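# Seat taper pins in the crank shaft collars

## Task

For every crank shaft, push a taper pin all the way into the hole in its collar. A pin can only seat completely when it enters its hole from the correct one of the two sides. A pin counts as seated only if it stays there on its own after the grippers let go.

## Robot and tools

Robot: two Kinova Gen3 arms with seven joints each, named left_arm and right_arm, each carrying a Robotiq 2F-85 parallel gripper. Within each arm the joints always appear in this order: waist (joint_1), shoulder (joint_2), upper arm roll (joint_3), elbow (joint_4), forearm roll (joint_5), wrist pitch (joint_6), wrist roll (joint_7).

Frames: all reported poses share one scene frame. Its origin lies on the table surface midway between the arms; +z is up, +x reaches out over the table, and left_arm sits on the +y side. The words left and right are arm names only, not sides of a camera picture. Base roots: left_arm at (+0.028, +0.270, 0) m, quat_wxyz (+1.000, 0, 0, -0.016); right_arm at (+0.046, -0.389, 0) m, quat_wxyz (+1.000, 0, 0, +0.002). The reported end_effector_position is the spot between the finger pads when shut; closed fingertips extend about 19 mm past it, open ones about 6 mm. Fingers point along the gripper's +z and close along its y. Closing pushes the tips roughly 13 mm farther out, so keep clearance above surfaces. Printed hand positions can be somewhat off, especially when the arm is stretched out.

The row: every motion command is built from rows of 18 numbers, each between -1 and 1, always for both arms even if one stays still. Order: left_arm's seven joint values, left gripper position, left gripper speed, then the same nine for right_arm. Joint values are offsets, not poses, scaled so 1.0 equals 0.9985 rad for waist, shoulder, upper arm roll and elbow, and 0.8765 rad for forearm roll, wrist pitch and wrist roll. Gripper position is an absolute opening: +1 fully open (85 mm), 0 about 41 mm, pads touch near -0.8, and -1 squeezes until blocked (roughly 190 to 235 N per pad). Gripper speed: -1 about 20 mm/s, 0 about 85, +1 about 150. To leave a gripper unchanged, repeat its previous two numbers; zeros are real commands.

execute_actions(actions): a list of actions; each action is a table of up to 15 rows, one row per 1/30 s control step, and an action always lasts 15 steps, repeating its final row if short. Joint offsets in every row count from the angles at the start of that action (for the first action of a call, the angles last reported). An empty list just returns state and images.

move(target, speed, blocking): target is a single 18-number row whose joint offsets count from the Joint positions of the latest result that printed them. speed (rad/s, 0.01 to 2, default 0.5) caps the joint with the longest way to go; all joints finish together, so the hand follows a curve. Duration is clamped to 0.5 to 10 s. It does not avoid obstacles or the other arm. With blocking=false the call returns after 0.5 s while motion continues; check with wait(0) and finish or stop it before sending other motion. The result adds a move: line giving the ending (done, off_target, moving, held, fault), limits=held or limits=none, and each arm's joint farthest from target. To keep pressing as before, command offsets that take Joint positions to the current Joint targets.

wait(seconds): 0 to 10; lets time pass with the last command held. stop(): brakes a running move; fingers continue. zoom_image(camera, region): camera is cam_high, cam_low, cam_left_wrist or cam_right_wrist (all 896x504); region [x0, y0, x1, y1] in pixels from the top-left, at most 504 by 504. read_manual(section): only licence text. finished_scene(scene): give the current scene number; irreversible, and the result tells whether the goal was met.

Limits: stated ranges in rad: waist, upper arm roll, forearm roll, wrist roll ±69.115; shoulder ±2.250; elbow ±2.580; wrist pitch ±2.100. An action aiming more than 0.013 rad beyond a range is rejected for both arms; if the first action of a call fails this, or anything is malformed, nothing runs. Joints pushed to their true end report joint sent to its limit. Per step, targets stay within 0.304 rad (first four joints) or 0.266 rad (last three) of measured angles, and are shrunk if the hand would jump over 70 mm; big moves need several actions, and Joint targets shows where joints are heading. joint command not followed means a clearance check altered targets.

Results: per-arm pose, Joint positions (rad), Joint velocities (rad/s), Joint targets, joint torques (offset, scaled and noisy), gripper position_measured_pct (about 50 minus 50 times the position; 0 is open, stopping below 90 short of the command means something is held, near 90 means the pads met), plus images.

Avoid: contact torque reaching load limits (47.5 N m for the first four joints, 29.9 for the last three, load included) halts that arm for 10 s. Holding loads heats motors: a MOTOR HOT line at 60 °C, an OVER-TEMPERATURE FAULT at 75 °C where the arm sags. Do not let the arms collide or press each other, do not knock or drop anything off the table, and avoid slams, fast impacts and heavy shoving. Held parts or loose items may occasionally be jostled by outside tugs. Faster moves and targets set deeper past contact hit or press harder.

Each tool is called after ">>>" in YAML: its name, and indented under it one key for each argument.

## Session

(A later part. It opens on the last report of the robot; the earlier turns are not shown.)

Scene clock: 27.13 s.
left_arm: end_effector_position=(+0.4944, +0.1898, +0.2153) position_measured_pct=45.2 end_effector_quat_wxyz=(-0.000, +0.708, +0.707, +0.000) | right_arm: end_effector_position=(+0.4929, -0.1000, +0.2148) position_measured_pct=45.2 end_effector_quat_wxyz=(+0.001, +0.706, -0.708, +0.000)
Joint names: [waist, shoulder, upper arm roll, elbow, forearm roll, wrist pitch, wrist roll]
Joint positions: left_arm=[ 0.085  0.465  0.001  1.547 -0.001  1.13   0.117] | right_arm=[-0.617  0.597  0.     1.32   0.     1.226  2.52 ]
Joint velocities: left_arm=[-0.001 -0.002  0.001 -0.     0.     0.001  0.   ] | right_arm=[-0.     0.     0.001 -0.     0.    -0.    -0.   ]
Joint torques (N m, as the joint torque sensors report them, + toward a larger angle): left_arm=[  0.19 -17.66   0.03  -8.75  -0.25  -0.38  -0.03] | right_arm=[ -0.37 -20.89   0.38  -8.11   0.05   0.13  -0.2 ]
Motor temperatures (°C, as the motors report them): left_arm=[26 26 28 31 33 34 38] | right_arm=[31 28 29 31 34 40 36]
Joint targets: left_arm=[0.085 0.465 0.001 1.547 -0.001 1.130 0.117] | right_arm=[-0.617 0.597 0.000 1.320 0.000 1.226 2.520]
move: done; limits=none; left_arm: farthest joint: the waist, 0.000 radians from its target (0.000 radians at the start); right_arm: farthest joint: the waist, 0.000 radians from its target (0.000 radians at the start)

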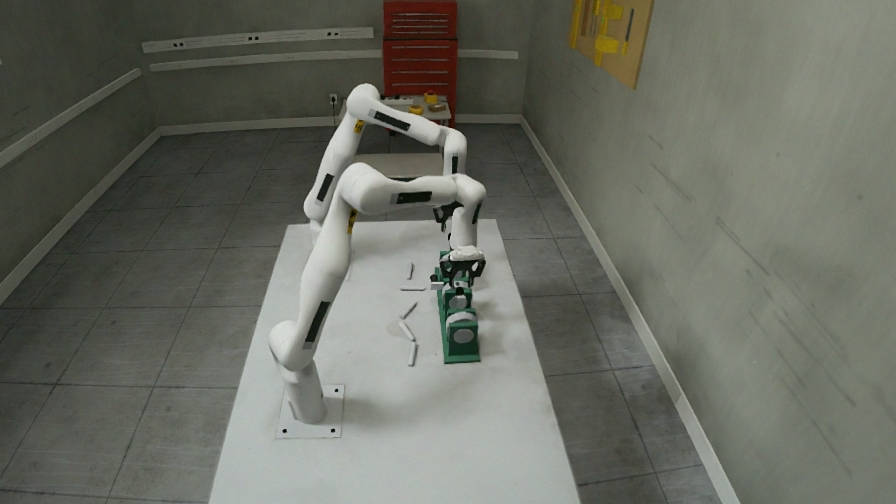

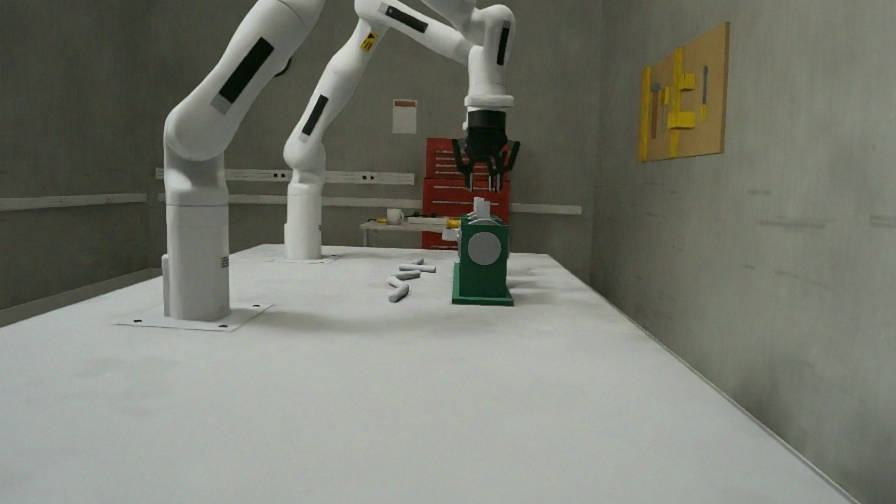

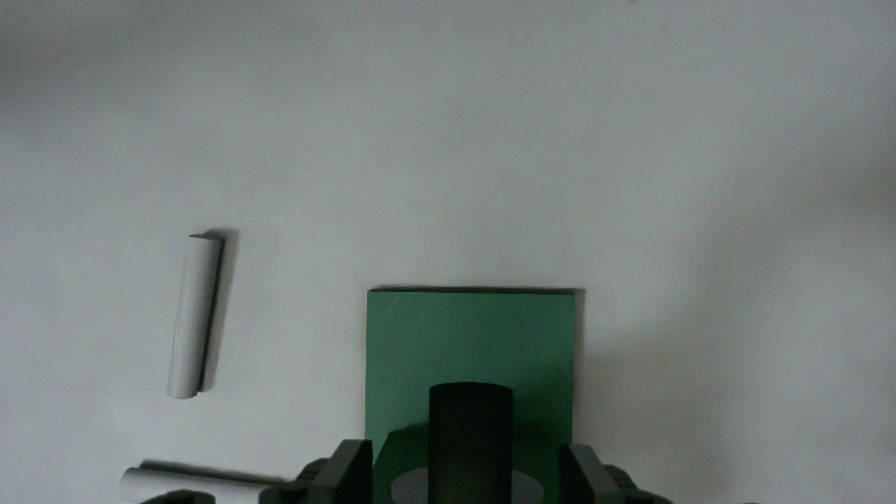

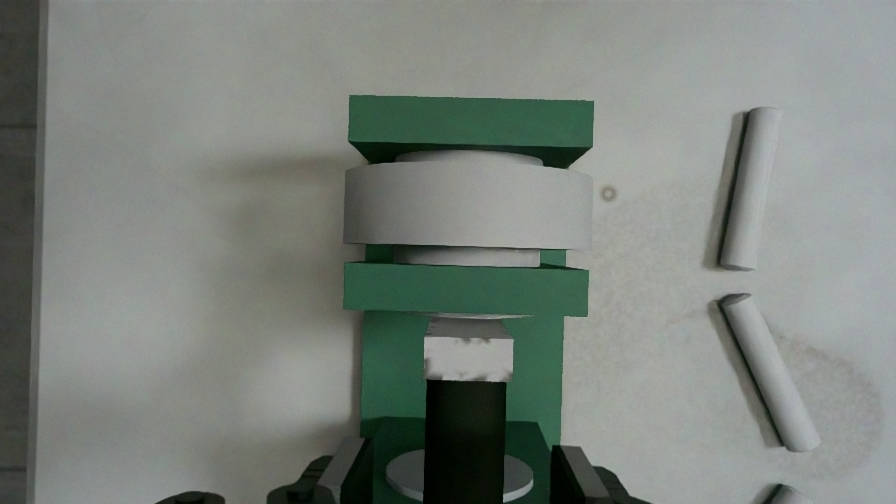

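>>> move:
  target: [0.3447,-0.020,0,0.088,0,-0.078,0.3927,0.1,0,-0.0827,-0.3238,0,0.5823,0,-0.296,-0.2407,0.1,0]
  speed: 0.9

>>> move:
  target: [0,0.1505,0,0.1379,0,-0.3286,0,0.1,0,0,0.2702,0,0.182,0,-0.5152,0,0.1,0]
  speed: 0.45

Scene clock: 28.73 s.
left_arm: end_effector_position=(+0.4246, +0.0447, +0.2001) position_measured_pct=45.2 end_effector_quat_wxyz=(+0.000, +0.708, +0.707, +0.000) | right_arm: end_effector_position=(+0.3459, -0.1670, +0.1999) position_measured_pct=45.2 end_effector_quat_wxyz=(-0.000, -0.660, +0.752, -0.000)
Joint names: [waist, shoulder, upper arm roll, elbow, forearm roll, wrist pitch, wrist roll]
Joint positions: left_arm=[ 0.429  0.445  0.001  1.635 -0.001  1.061  0.461] | right_arm=[-0.7    0.274  0.     1.901  0.     0.967  2.309]
Joint velocities: left_arm=[ 0.002 -0.001 -0.001 -0.    -0.    -0.002 -0.   ] | right_arm=[-0.001 -0.003  0.001 -0.    -0.     0.    -0.   ]
Joint torques (N m, as the joint torque sensors report them, + toward a larger angle): left_arm=[ -0.55 -17.27   0.32  -8.1   -0.15  -0.19   0.01] | right_arm=[ -0.03 -13.19   0.45  -7.2    0.     0.15  -0.08]
Motor temperatures (°C, as the motors report them): left_arm=[26 26 28 31 33 34 38] | right_arm=[31 28 29 31 34 40 36]
Joint targets: left_arm=[0.429 0.445 0.001 1.635 -0.001 1.061 0.461] | right_arm=[-0.700 0.274 0.000 1.901 0.000 0.967 2.309]
move: done; limits=none; left_arm: farthest joint: the waist, 0.000 radians from its target (0.344 radians at the start); right_arm: farthest joint: the shoulder, 0.001 radians from its target (0.324 radians at the start)

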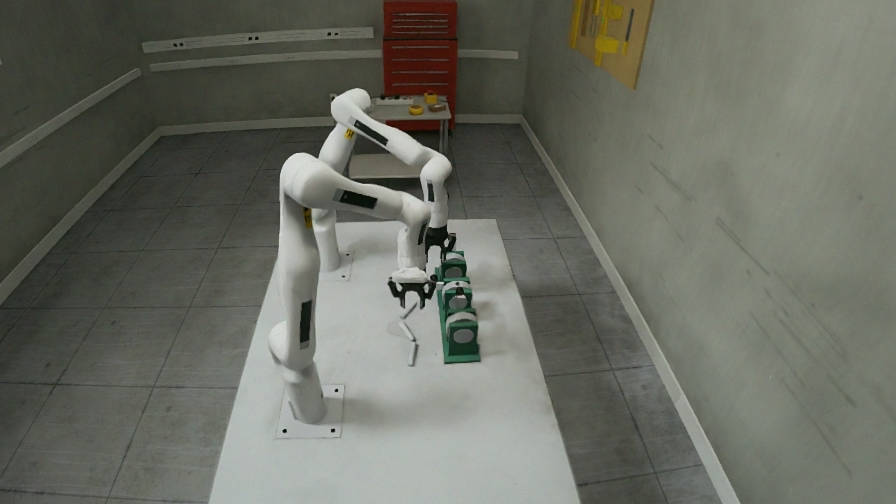

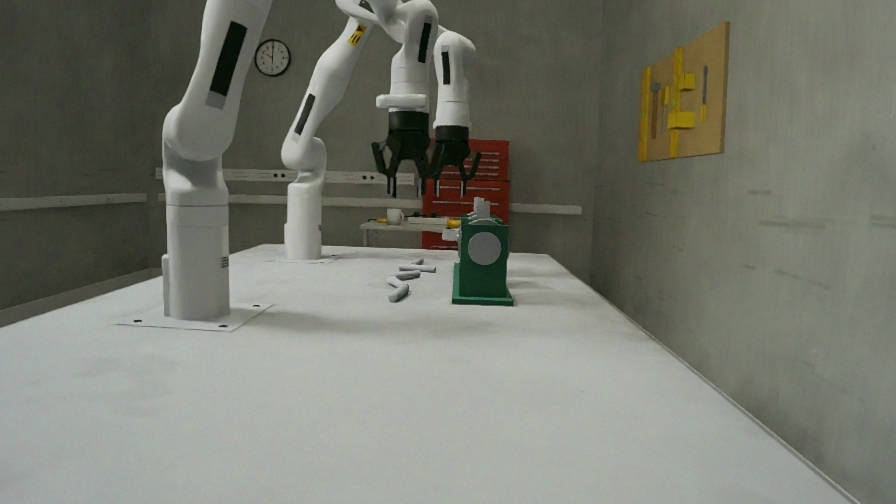

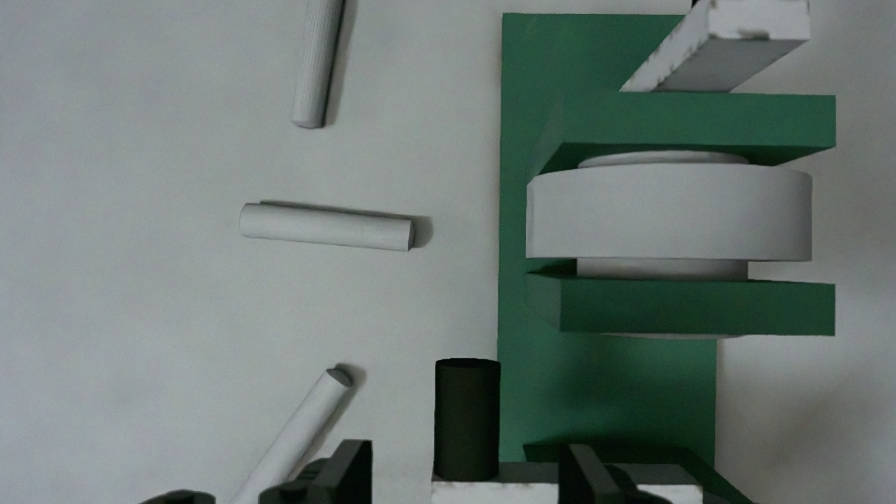

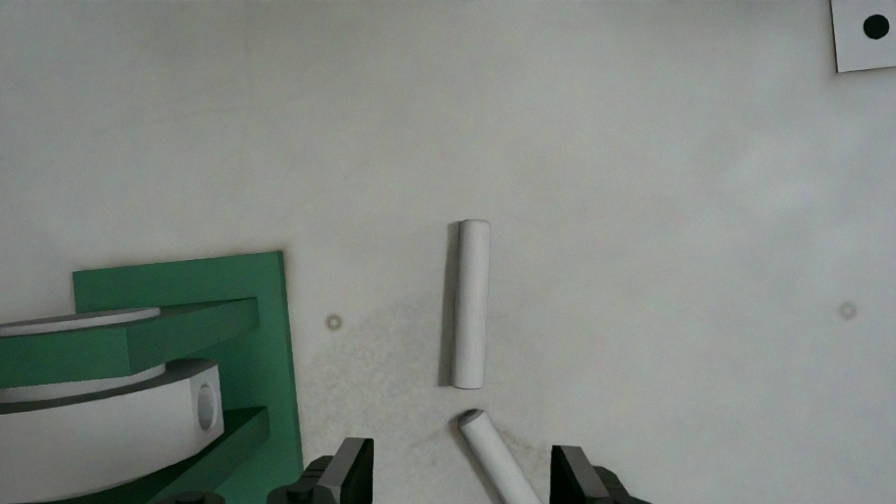

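Scene clock: 30.17 s.
left_arm: end_effector_position=(+0.4246, +0.0447, +0.0971) position_measured_pct=45.2 end_effector_quat_wxyz=(+0.000, +0.708, +0.707, +0.000) | right_arm: end_effector_position=(+0.3460, -0.1670, +0.0600) position_measured_pct=45.2 end_effector_quat_wxyz=(+0.000, -0.660, +0.752, -0.000)
Joint names: [waist, shoulder, upper arm roll, elbow, forearm roll, wrist pitch, wrist roll]
Joint positions: left_arm=[ 0.429  0.595  0.001  1.773 -0.001  0.773  0.461] | right_arm=[-0.7    0.544  0.     2.083  0.     0.515  2.309]
Joint velocities: left_arm=[ 0.001  0.002 -0.    -0.    -0.     0.001 -0.   ] | right_arm=[ 0.     0.002  0.001  0.    -0.     0.    -0.   ]
Joint torques (N m, as the joint torque sensors report them, + toward a larger angle): left_arm=[ -0.47 -18.47   0.3   -6.73  -0.47  -0.04  -0.11] | right_arm=[  0.   -15.3    0.34  -4.06   0.05   0.34   0.01]
Motor temperatures (°C, as the motors report them): left_arm=[26 26 28 31 33 34 38] | right_arm=[31 28 29 31 34 40 36]
Joint targets: left_arm=[0.429 0.595 0.001 1.773 -0.001 0.773 0.461] | right_arm=[-0.700 0.544 0.000 2.083 0.000 0.515 2.309]
move: done; limits=none; left_arm: farthest joint: the waist, 0.000 radians from its target (0.000 radians at the start); right_arm: farthest joint: the waist, 0.000 radians from its target (0.000 radians at the start)

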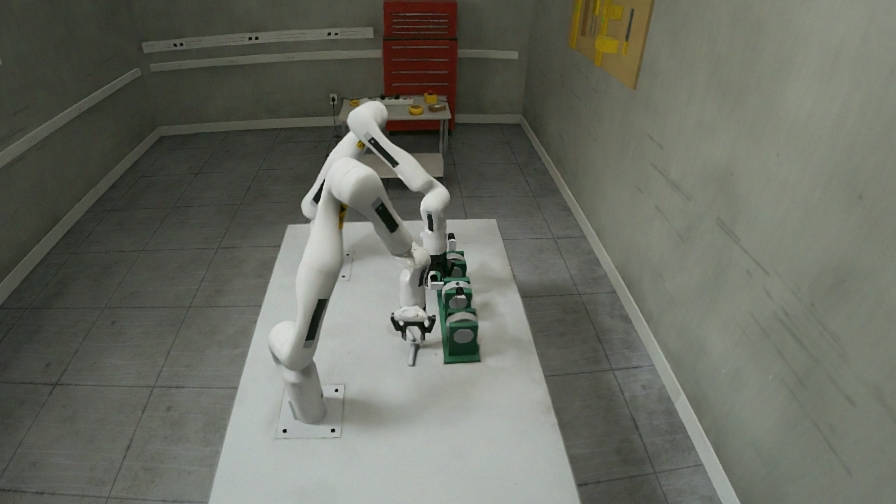

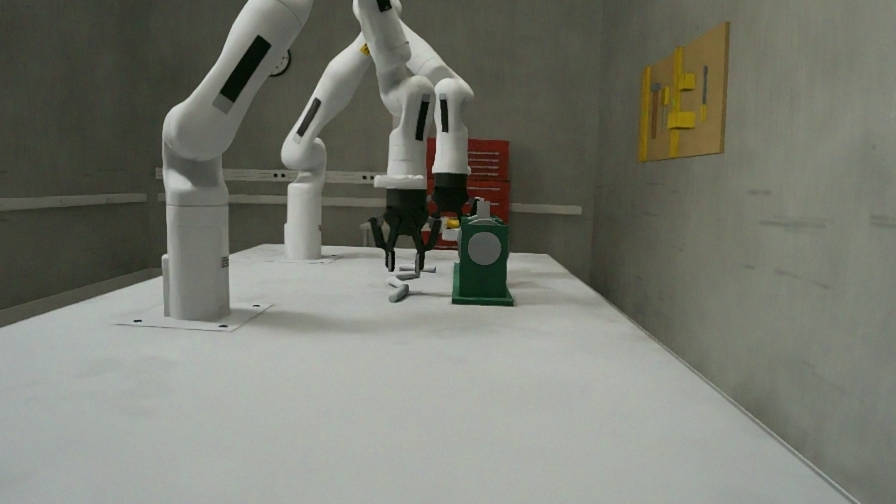

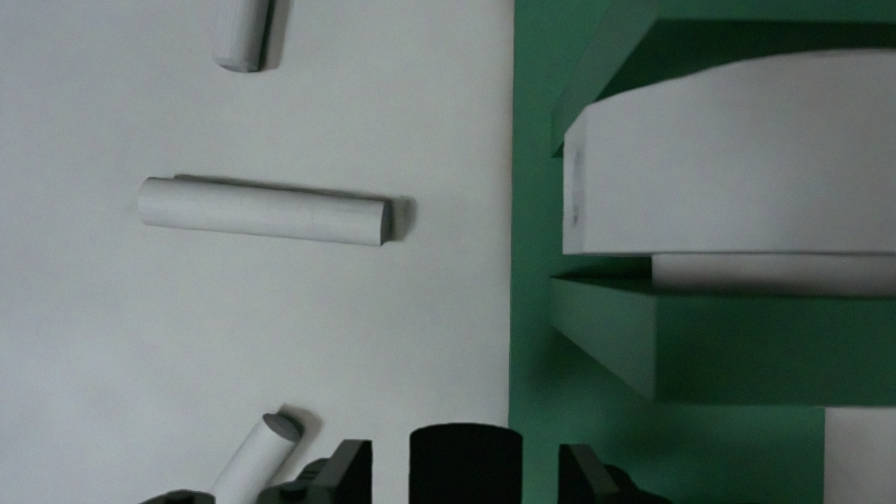

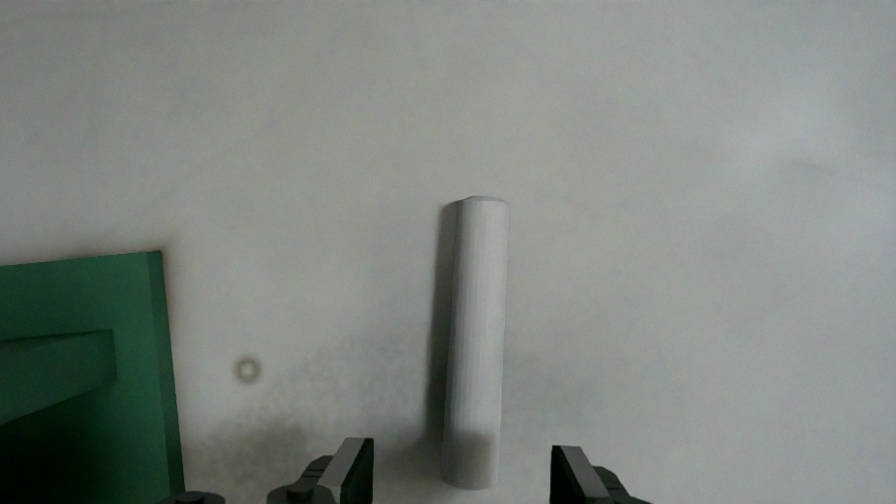

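>>> move:
  target: [0,0,0,0,0,0,0,-0.45,0,0,0.091,0,0.022,0,-0.1295,0,0.0,0]
  speed: 0.2

>>> zoom_image:
  camera: "cam_low"
  region: [350, 220, 470, 320]

Scene clock: 31.47 s.
left_arm: end_effector_position=(+0.4246, +0.0447, +0.0972) position_measured_pct=68.3 end_effector_quat_wxyz=(+0.000, +0.708, +0.707, +0.000) | right_arm: end_effector_position=(+0.3462, -0.1668, +0.0232) position_measured_pct=49.6 end_effector_quat_wxyz=(+0.001, -0.660, +0.752, -0.000)
Joint names: [waist, shoulder, upper arm roll, elbow, forearm roll, wrist pitch, wrist roll]
Joint positions: left_arm=[ 0.429  0.595  0.001  1.773 -0.001  0.773  0.461] | right_arm=[-0.7    0.634  0.     2.105  0.     0.401  2.309]
Joint velocities: left_arm=[-0.     0.    -0.001 -0.     0.     0.     0.   ] | right_arm=[ 0.     0.004  0.    -0.002  0.    -0.    -0.   ]
Joint torques (N m, as the joint torque sensors report them, + toward a larger angle): left_arm=[  0.18 -17.91  -0.06  -6.88   0.07  -0.17  -0.06] | right_arm=[ -0.15 -16.24   0.51  -3.25   0.13   0.12   0.04]
Motor temperatures (°C, as the motors report them): left_arm=[26 26 28 31 33 34 38] | right_arm=[31 28 29 31 34 40 36]
Joint targets: left_arm=[0.429 0.595 0.001 1.773 -0.001 0.773 0.461] | right_arm=[-0.700 0.635 0.000 2.105 0.000 0.401 2.309]
move: done; limits=none; left_arm: farthest joint: the waist, 0.000 radians from its target (0.000 radians at the start); right_arm: farthest joint: the shoulder, 0.001 radians from its target (0.091 radians at the start)

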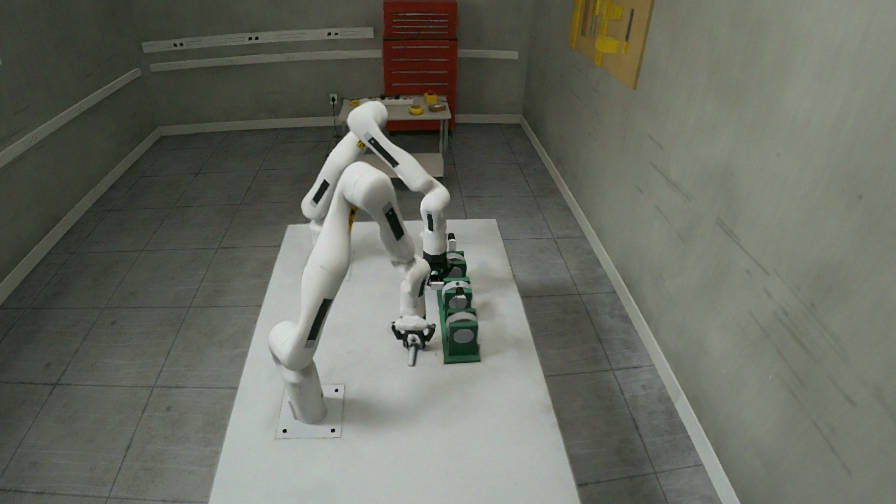

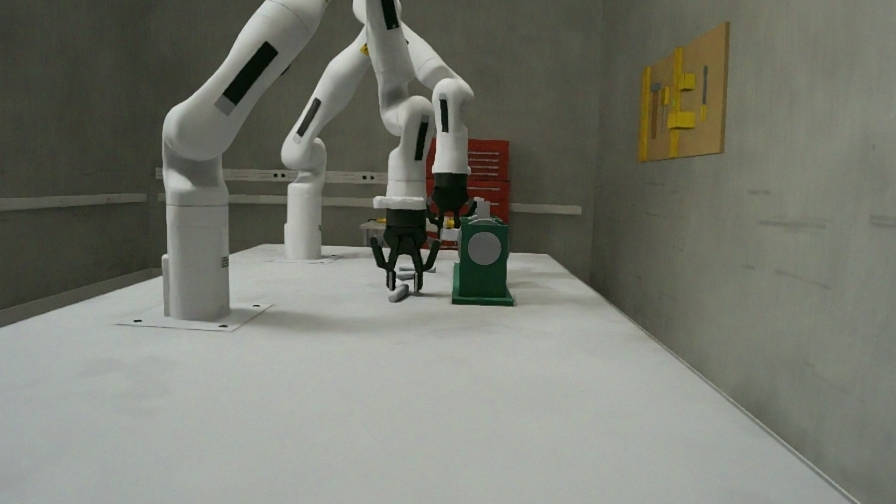

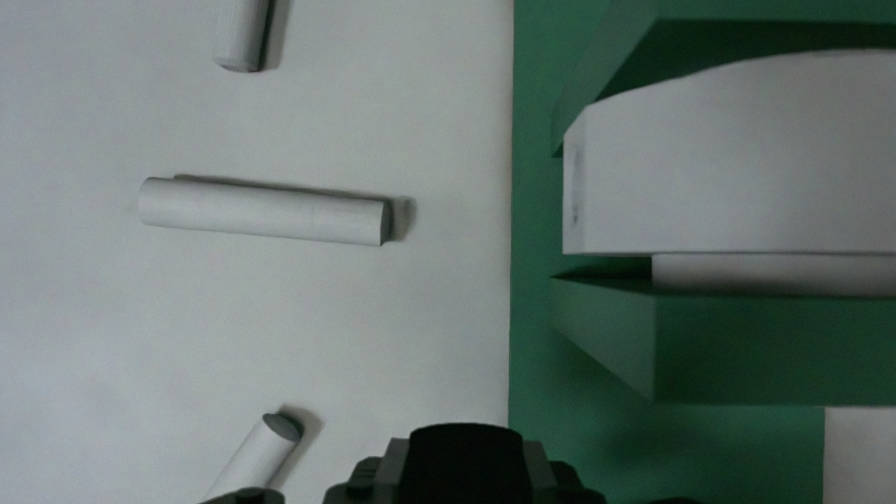

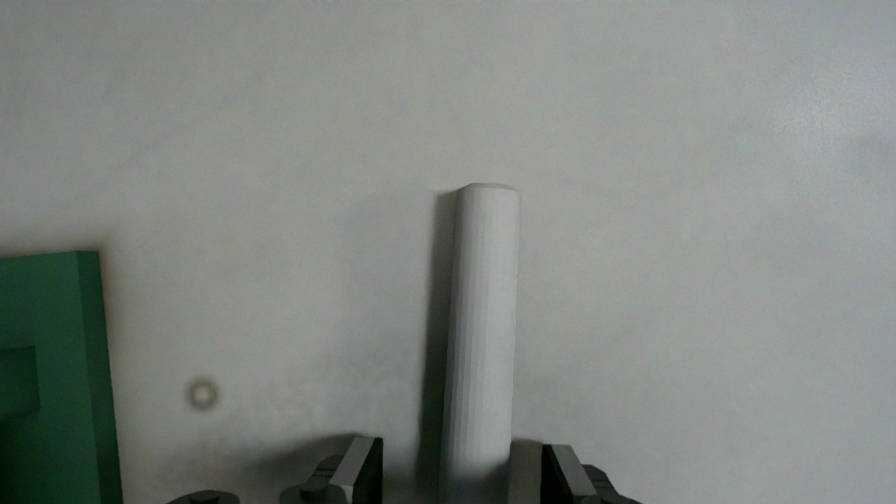

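Region (350, 220, 470, 320) of cam_low's 896x504 image, scaled by 4.200, with more detail than that image has.

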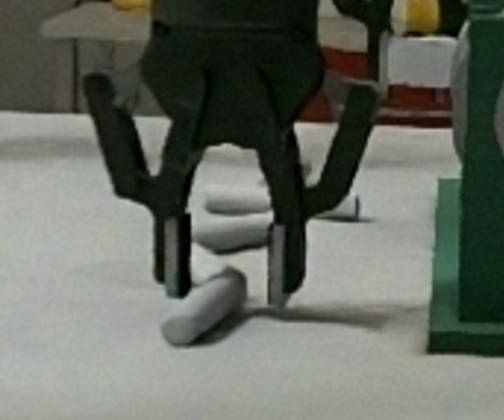

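>>> move:
  target: [-0.005,-0.037,0,-0.045,0,0.093,-0.006,-0.45,0,0,0,0,0,0,0,0,-1,-0.3]
  speed: 0.15

Scene clock: 32.87 s.
left_arm: end_effector_position=(+0.4301, +0.0447, +0.1231) position_measured_pct=68.3 end_effector_quat_wxyz=(-0.000, +0.708, +0.707, +0.000) | right_arm: end_effector_position=(+0.3461, -0.1668, +0.0236) position_measured_pct=77.4 end_effector_quat_wxyz=(+0.001, -0.660, +0.752, -0.000)
Joint names: [waist, shoulder, upper arm roll, elbow, forearm roll, wrist pitch, wrist roll]
Joint positions: left_arm=[ 0.424  0.561  0.001  1.728 -0.001  0.853  0.456] | right_arm=[-0.7    0.633  0.     2.105 -0.     0.402  2.309]
Joint velocities: left_arm=[-0.    -0.001  0.     0.     0.     0.002 -0.   ] | right_arm=[ 0.    -0.001 -0.     0.001 -0.     0.001  0.   ]
Joint torques (N m, as the joint torque sensors report them, + toward a larger angle): left_arm=[  0.24 -20.41   0.22  -6.75   0.03   0.66  -0.2 ] | right_arm=[  0.08 -15.33   0.72  -3.43  -0.02  -0.19   0.05]
Motor temperatures (°C, as the motors report them): left_arm=[26 26 28 31 33 34 38] | right_arm=[31 28 29 31 34 40 36]
Joint targets: left_arm=[0.424 0.558 0.001 1.728 -0.001 0.855 0.456] | right_arm=[-0.700 0.634 0.000 2.105 0.000 0.401 2.309]
move: done; limits=none; left_arm: farthest joint: the shoulder, 0.003 radians from its target (0.037 radians at the start); right_arm: farthest joint: the shoulder, 0.001 radians from its target (0.001 radians at the start)

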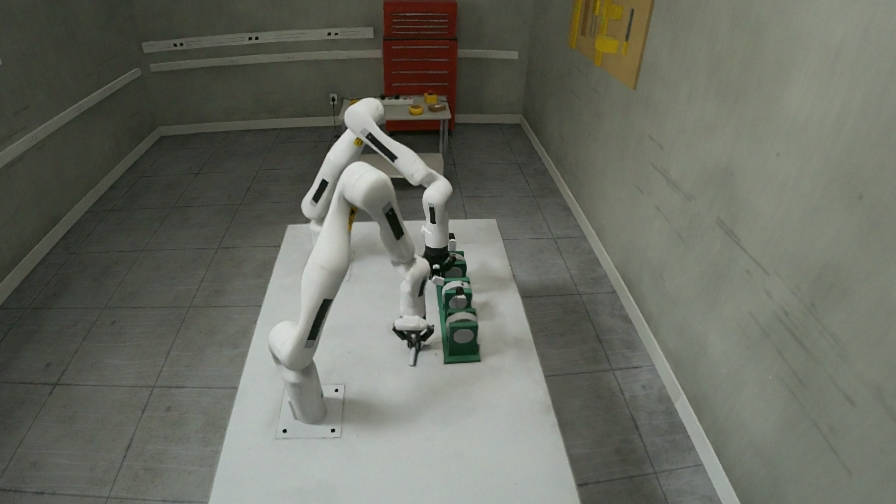

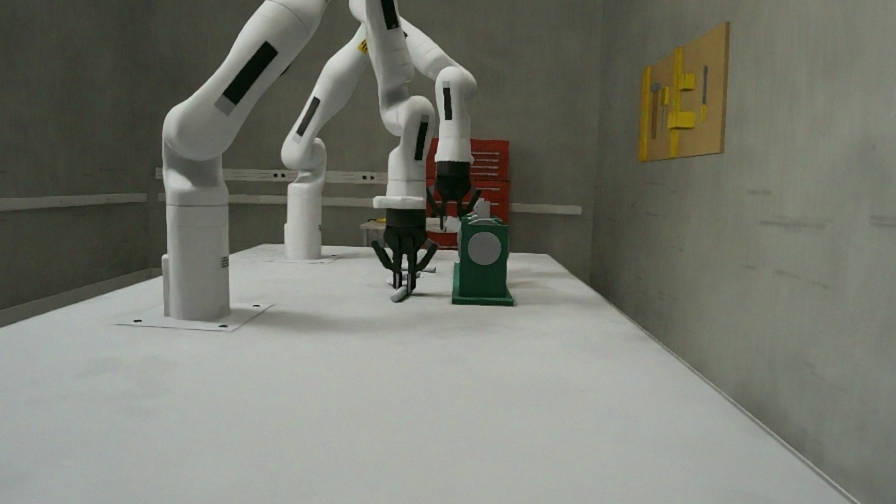

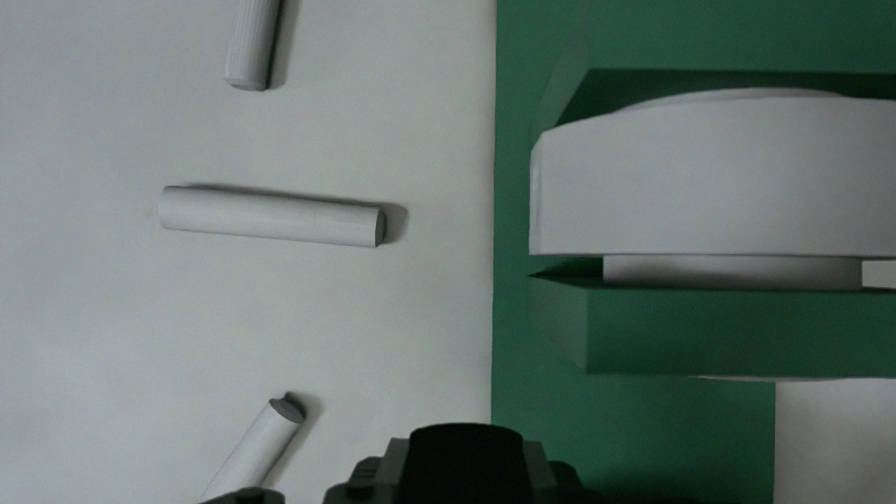

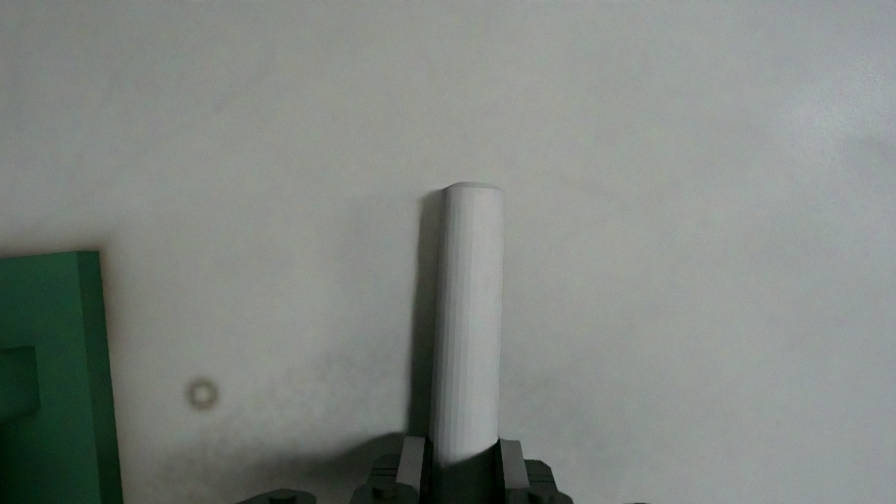

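>>> move:
  target: [-0.014,-0.011,0,-0.0755,0,0.098,-0.016,-0.45,0,0.026,-0.1855,0,-0.079,0,0.303,0.2,-1,0]
  speed: 0.4

>>> move:
  target: [-0.020,0.0175,0,-0.096,0,0.085,-0.0225,-0.45,0,0,0,0,0,0,0,0.88,-1,0]
  speed: 1.1

Scene clock: 34.97 s.
left_arm: end_effector_position=(+0.4447, +0.0447, +0.1449) position_measured_pct=68.3 end_effector_quat_wxyz=(-0.001, +0.708, +0.707, -0.000) | right_arm: end_effector_position=(+0.3548, -0.1722, +0.1058) position_measured_pct=77.4 end_effector_quat_wxyz=(+0.000, +0.714, -0.700, -0.000)
Joint names: [waist, shoulder, upper arm roll, elbow, forearm roll, wrist pitch, wrist roll]
Joint positions: left_arm=[ 0.41   0.553  0.001  1.653 -0.     0.938  0.442] | right_arm=[-0.674  0.448  0.     2.026 -0.     0.668  2.484]
Joint velocities: left_arm=[-0.001  0.     0.001  0.    -0.     0.001  0.   ] | right_arm=[ 0.001 -0.005  0.001  0.001  0.     0.001 -0.   ]
Joint torques (N m, as the joint torque sensors report them, + toward a larger angle): left_arm=[  0.05 -21.39  -0.18  -8.16  -0.09   0.48  -0.29] | right_arm=[  0.16 -15.36   0.53  -5.63   0.28   0.33  -0.2 ]
Motor temperatures (°C, as the motors report them): left_arm=[26 26 28 31 33 34 38] | right_arm=[31 28 29 31 34 40 36]
Joint targets: left_arm=[0.410 0.550 0.001 1.652 -0.001 0.939 0.442] | right_arm=[-0.674 0.448 0.000 2.026 -0.000 0.668 2.484]
move: done; limits=none; left_arm: farthest joint: the shoulder, 0.003 radians from its target (0.011 radians at the start); right_arm: farthest joint: the waist, 0.000 radians from its target (0.026 radians at the start)

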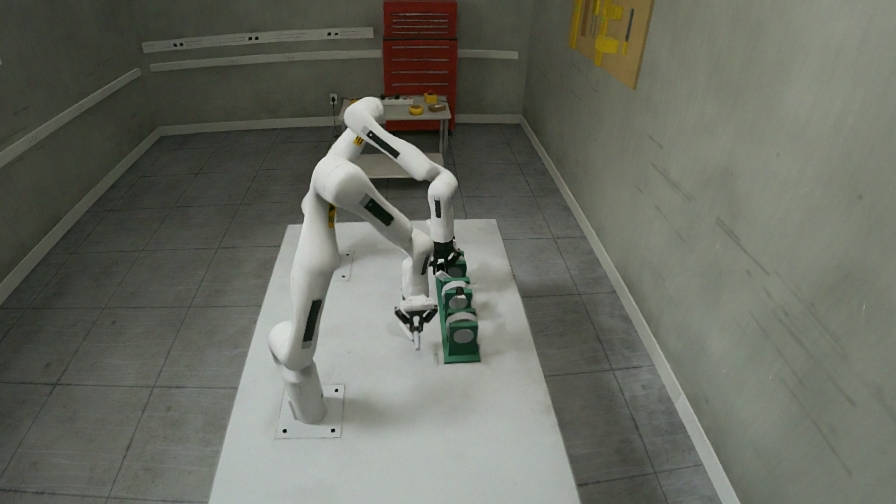

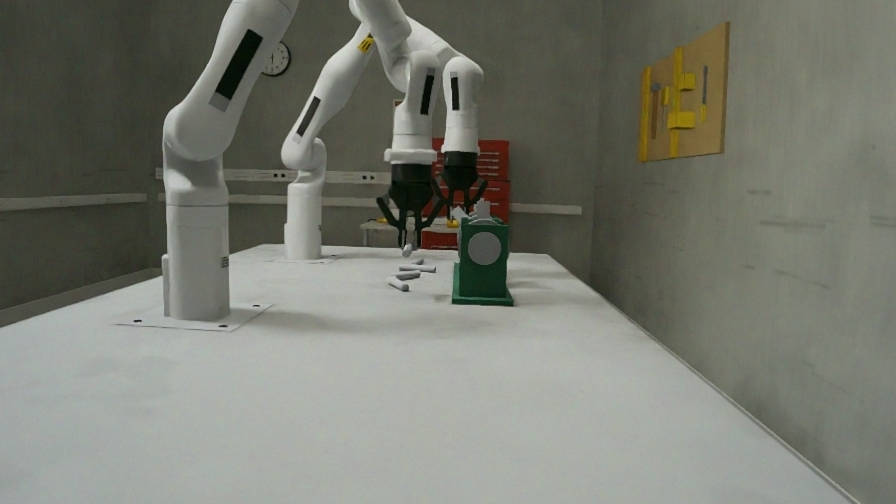

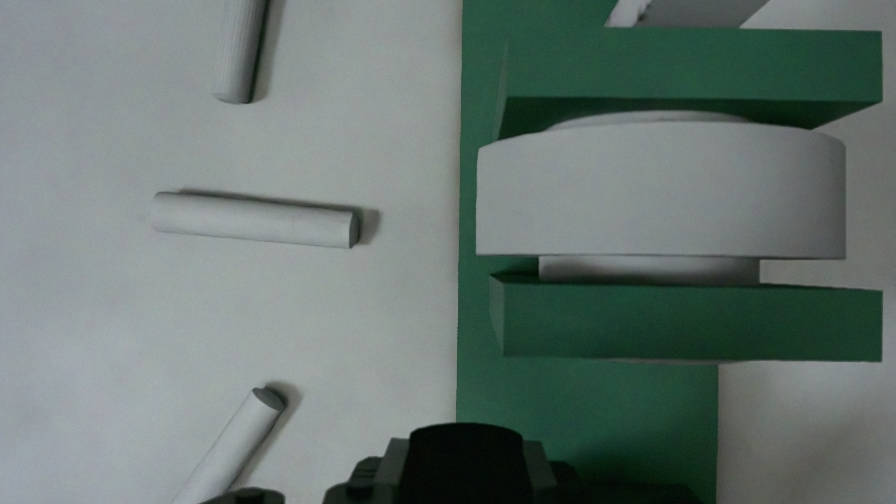

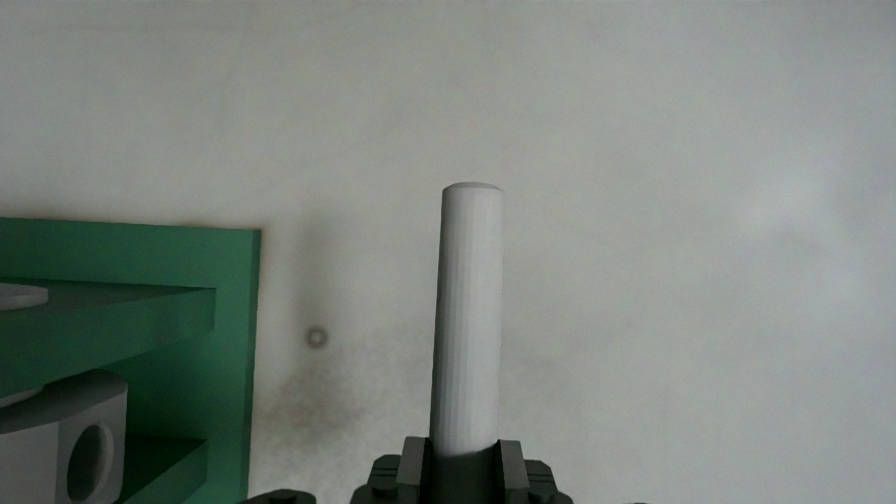

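Scene clock: 36.17 s.
left_arm: end_effector_position=(+0.4667, +0.0447, +0.1600) position_measured_pct=68.3 end_effector_quat_wxyz=(-0.002, +0.708, +0.706, -0.001) | right_arm: end_effector_position=(+0.3548, -0.1722, +0.1058) position_measured_pct=77.4 end_effector_quat_wxyz=(+0.000, +0.925, -0.380, -0.000)
Joint names: [waist, shoulder, upper arm roll, elbow, forearm roll, wrist pitch, wrist roll]
Joint positions: left_arm=[ 0.391  0.572  0.001  1.56  -0.     1.014  0.422] | right_arm=[-0.674  0.448  0.     2.026 -0.     0.668  3.256]
Joint velocities: left_arm=[-0.    -0.    -0.002 -0.     0.     0.001 -0.   ] | right_arm=[-0.    -0.001 -0.001  0.     0.    -0.001 -0.   ]
Joint torques (N m, as the joint torque sensors report them, + toward a larger angle): left_arm=[ -0.12 -20.62  -0.4   -9.77  -0.06  -0.8    0.04] | right_arm=[ -0.14 -15.8    0.41  -5.45   0.29  -0.08  -0.26]
Motor temperatures (°C, as the motors report them): left_arm=[26 26 28 31 33 34 38] | right_arm=[31 28 29 31 34 40 36]
Joint targets: left_arm=[0.390 0.571 0.001 1.557 -0.000 1.012 0.422] | right_arm=[-0.674 0.448 0.000 2.026 -0.000 0.668 3.256]
move: done; limits=none; left_arm: farthest joint: the shoulder, 0.002 radians from its target (0.017 radians at the start); right_arm: farthest joint: the waist, 0.000 radians from its target (0.000 radians at the start)

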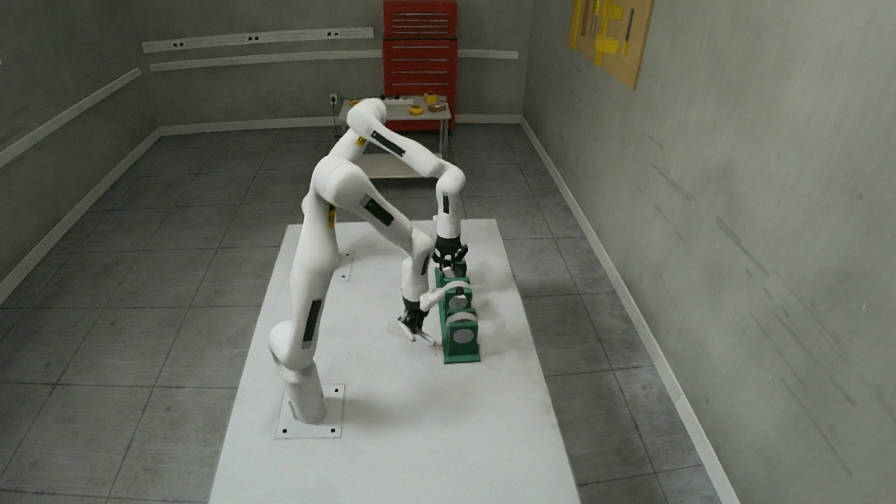

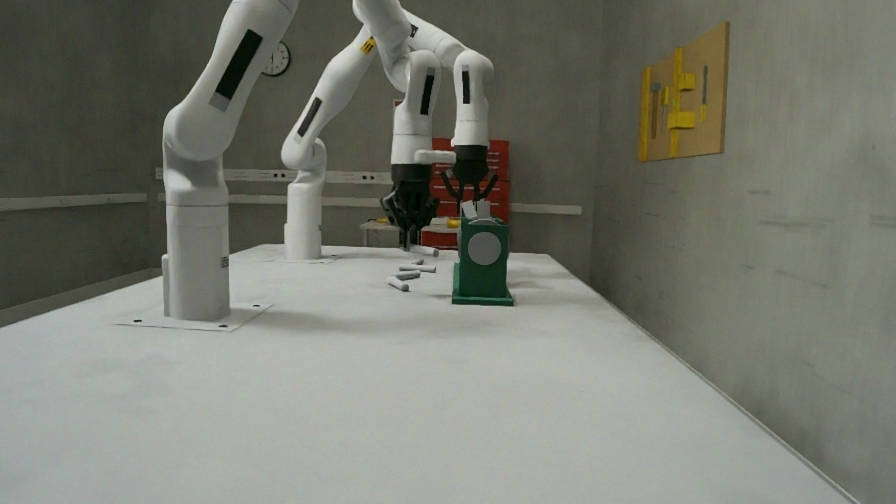

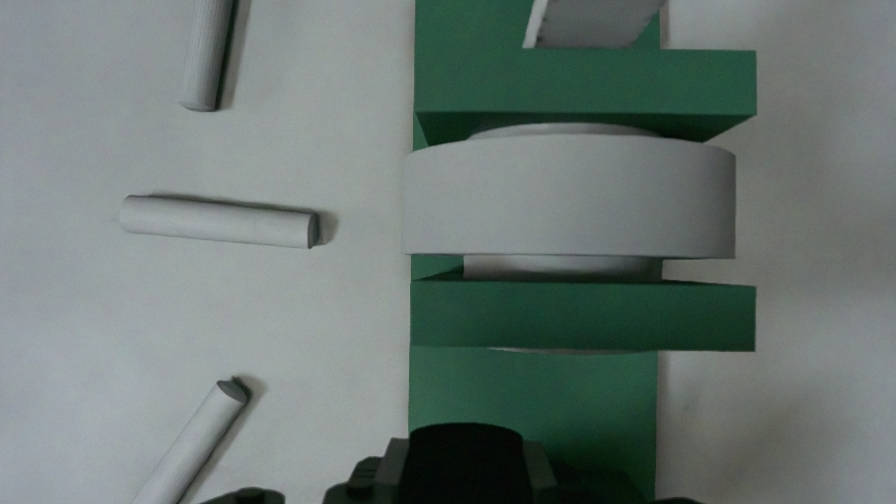

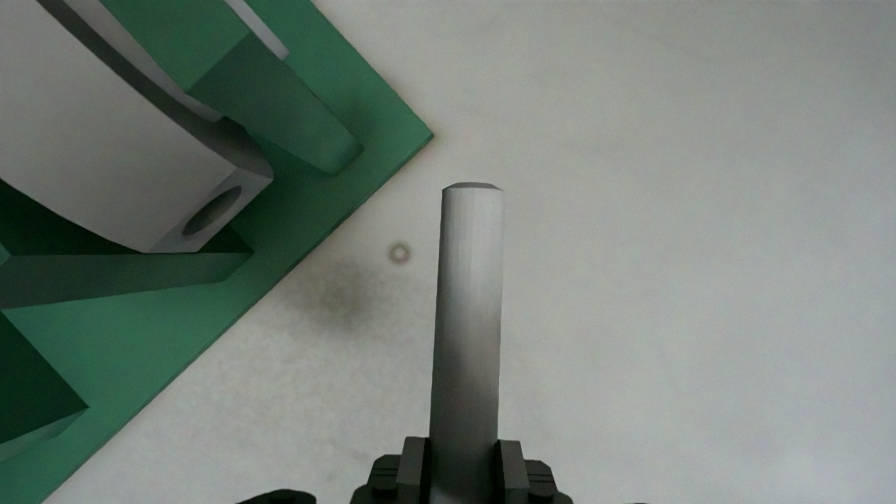

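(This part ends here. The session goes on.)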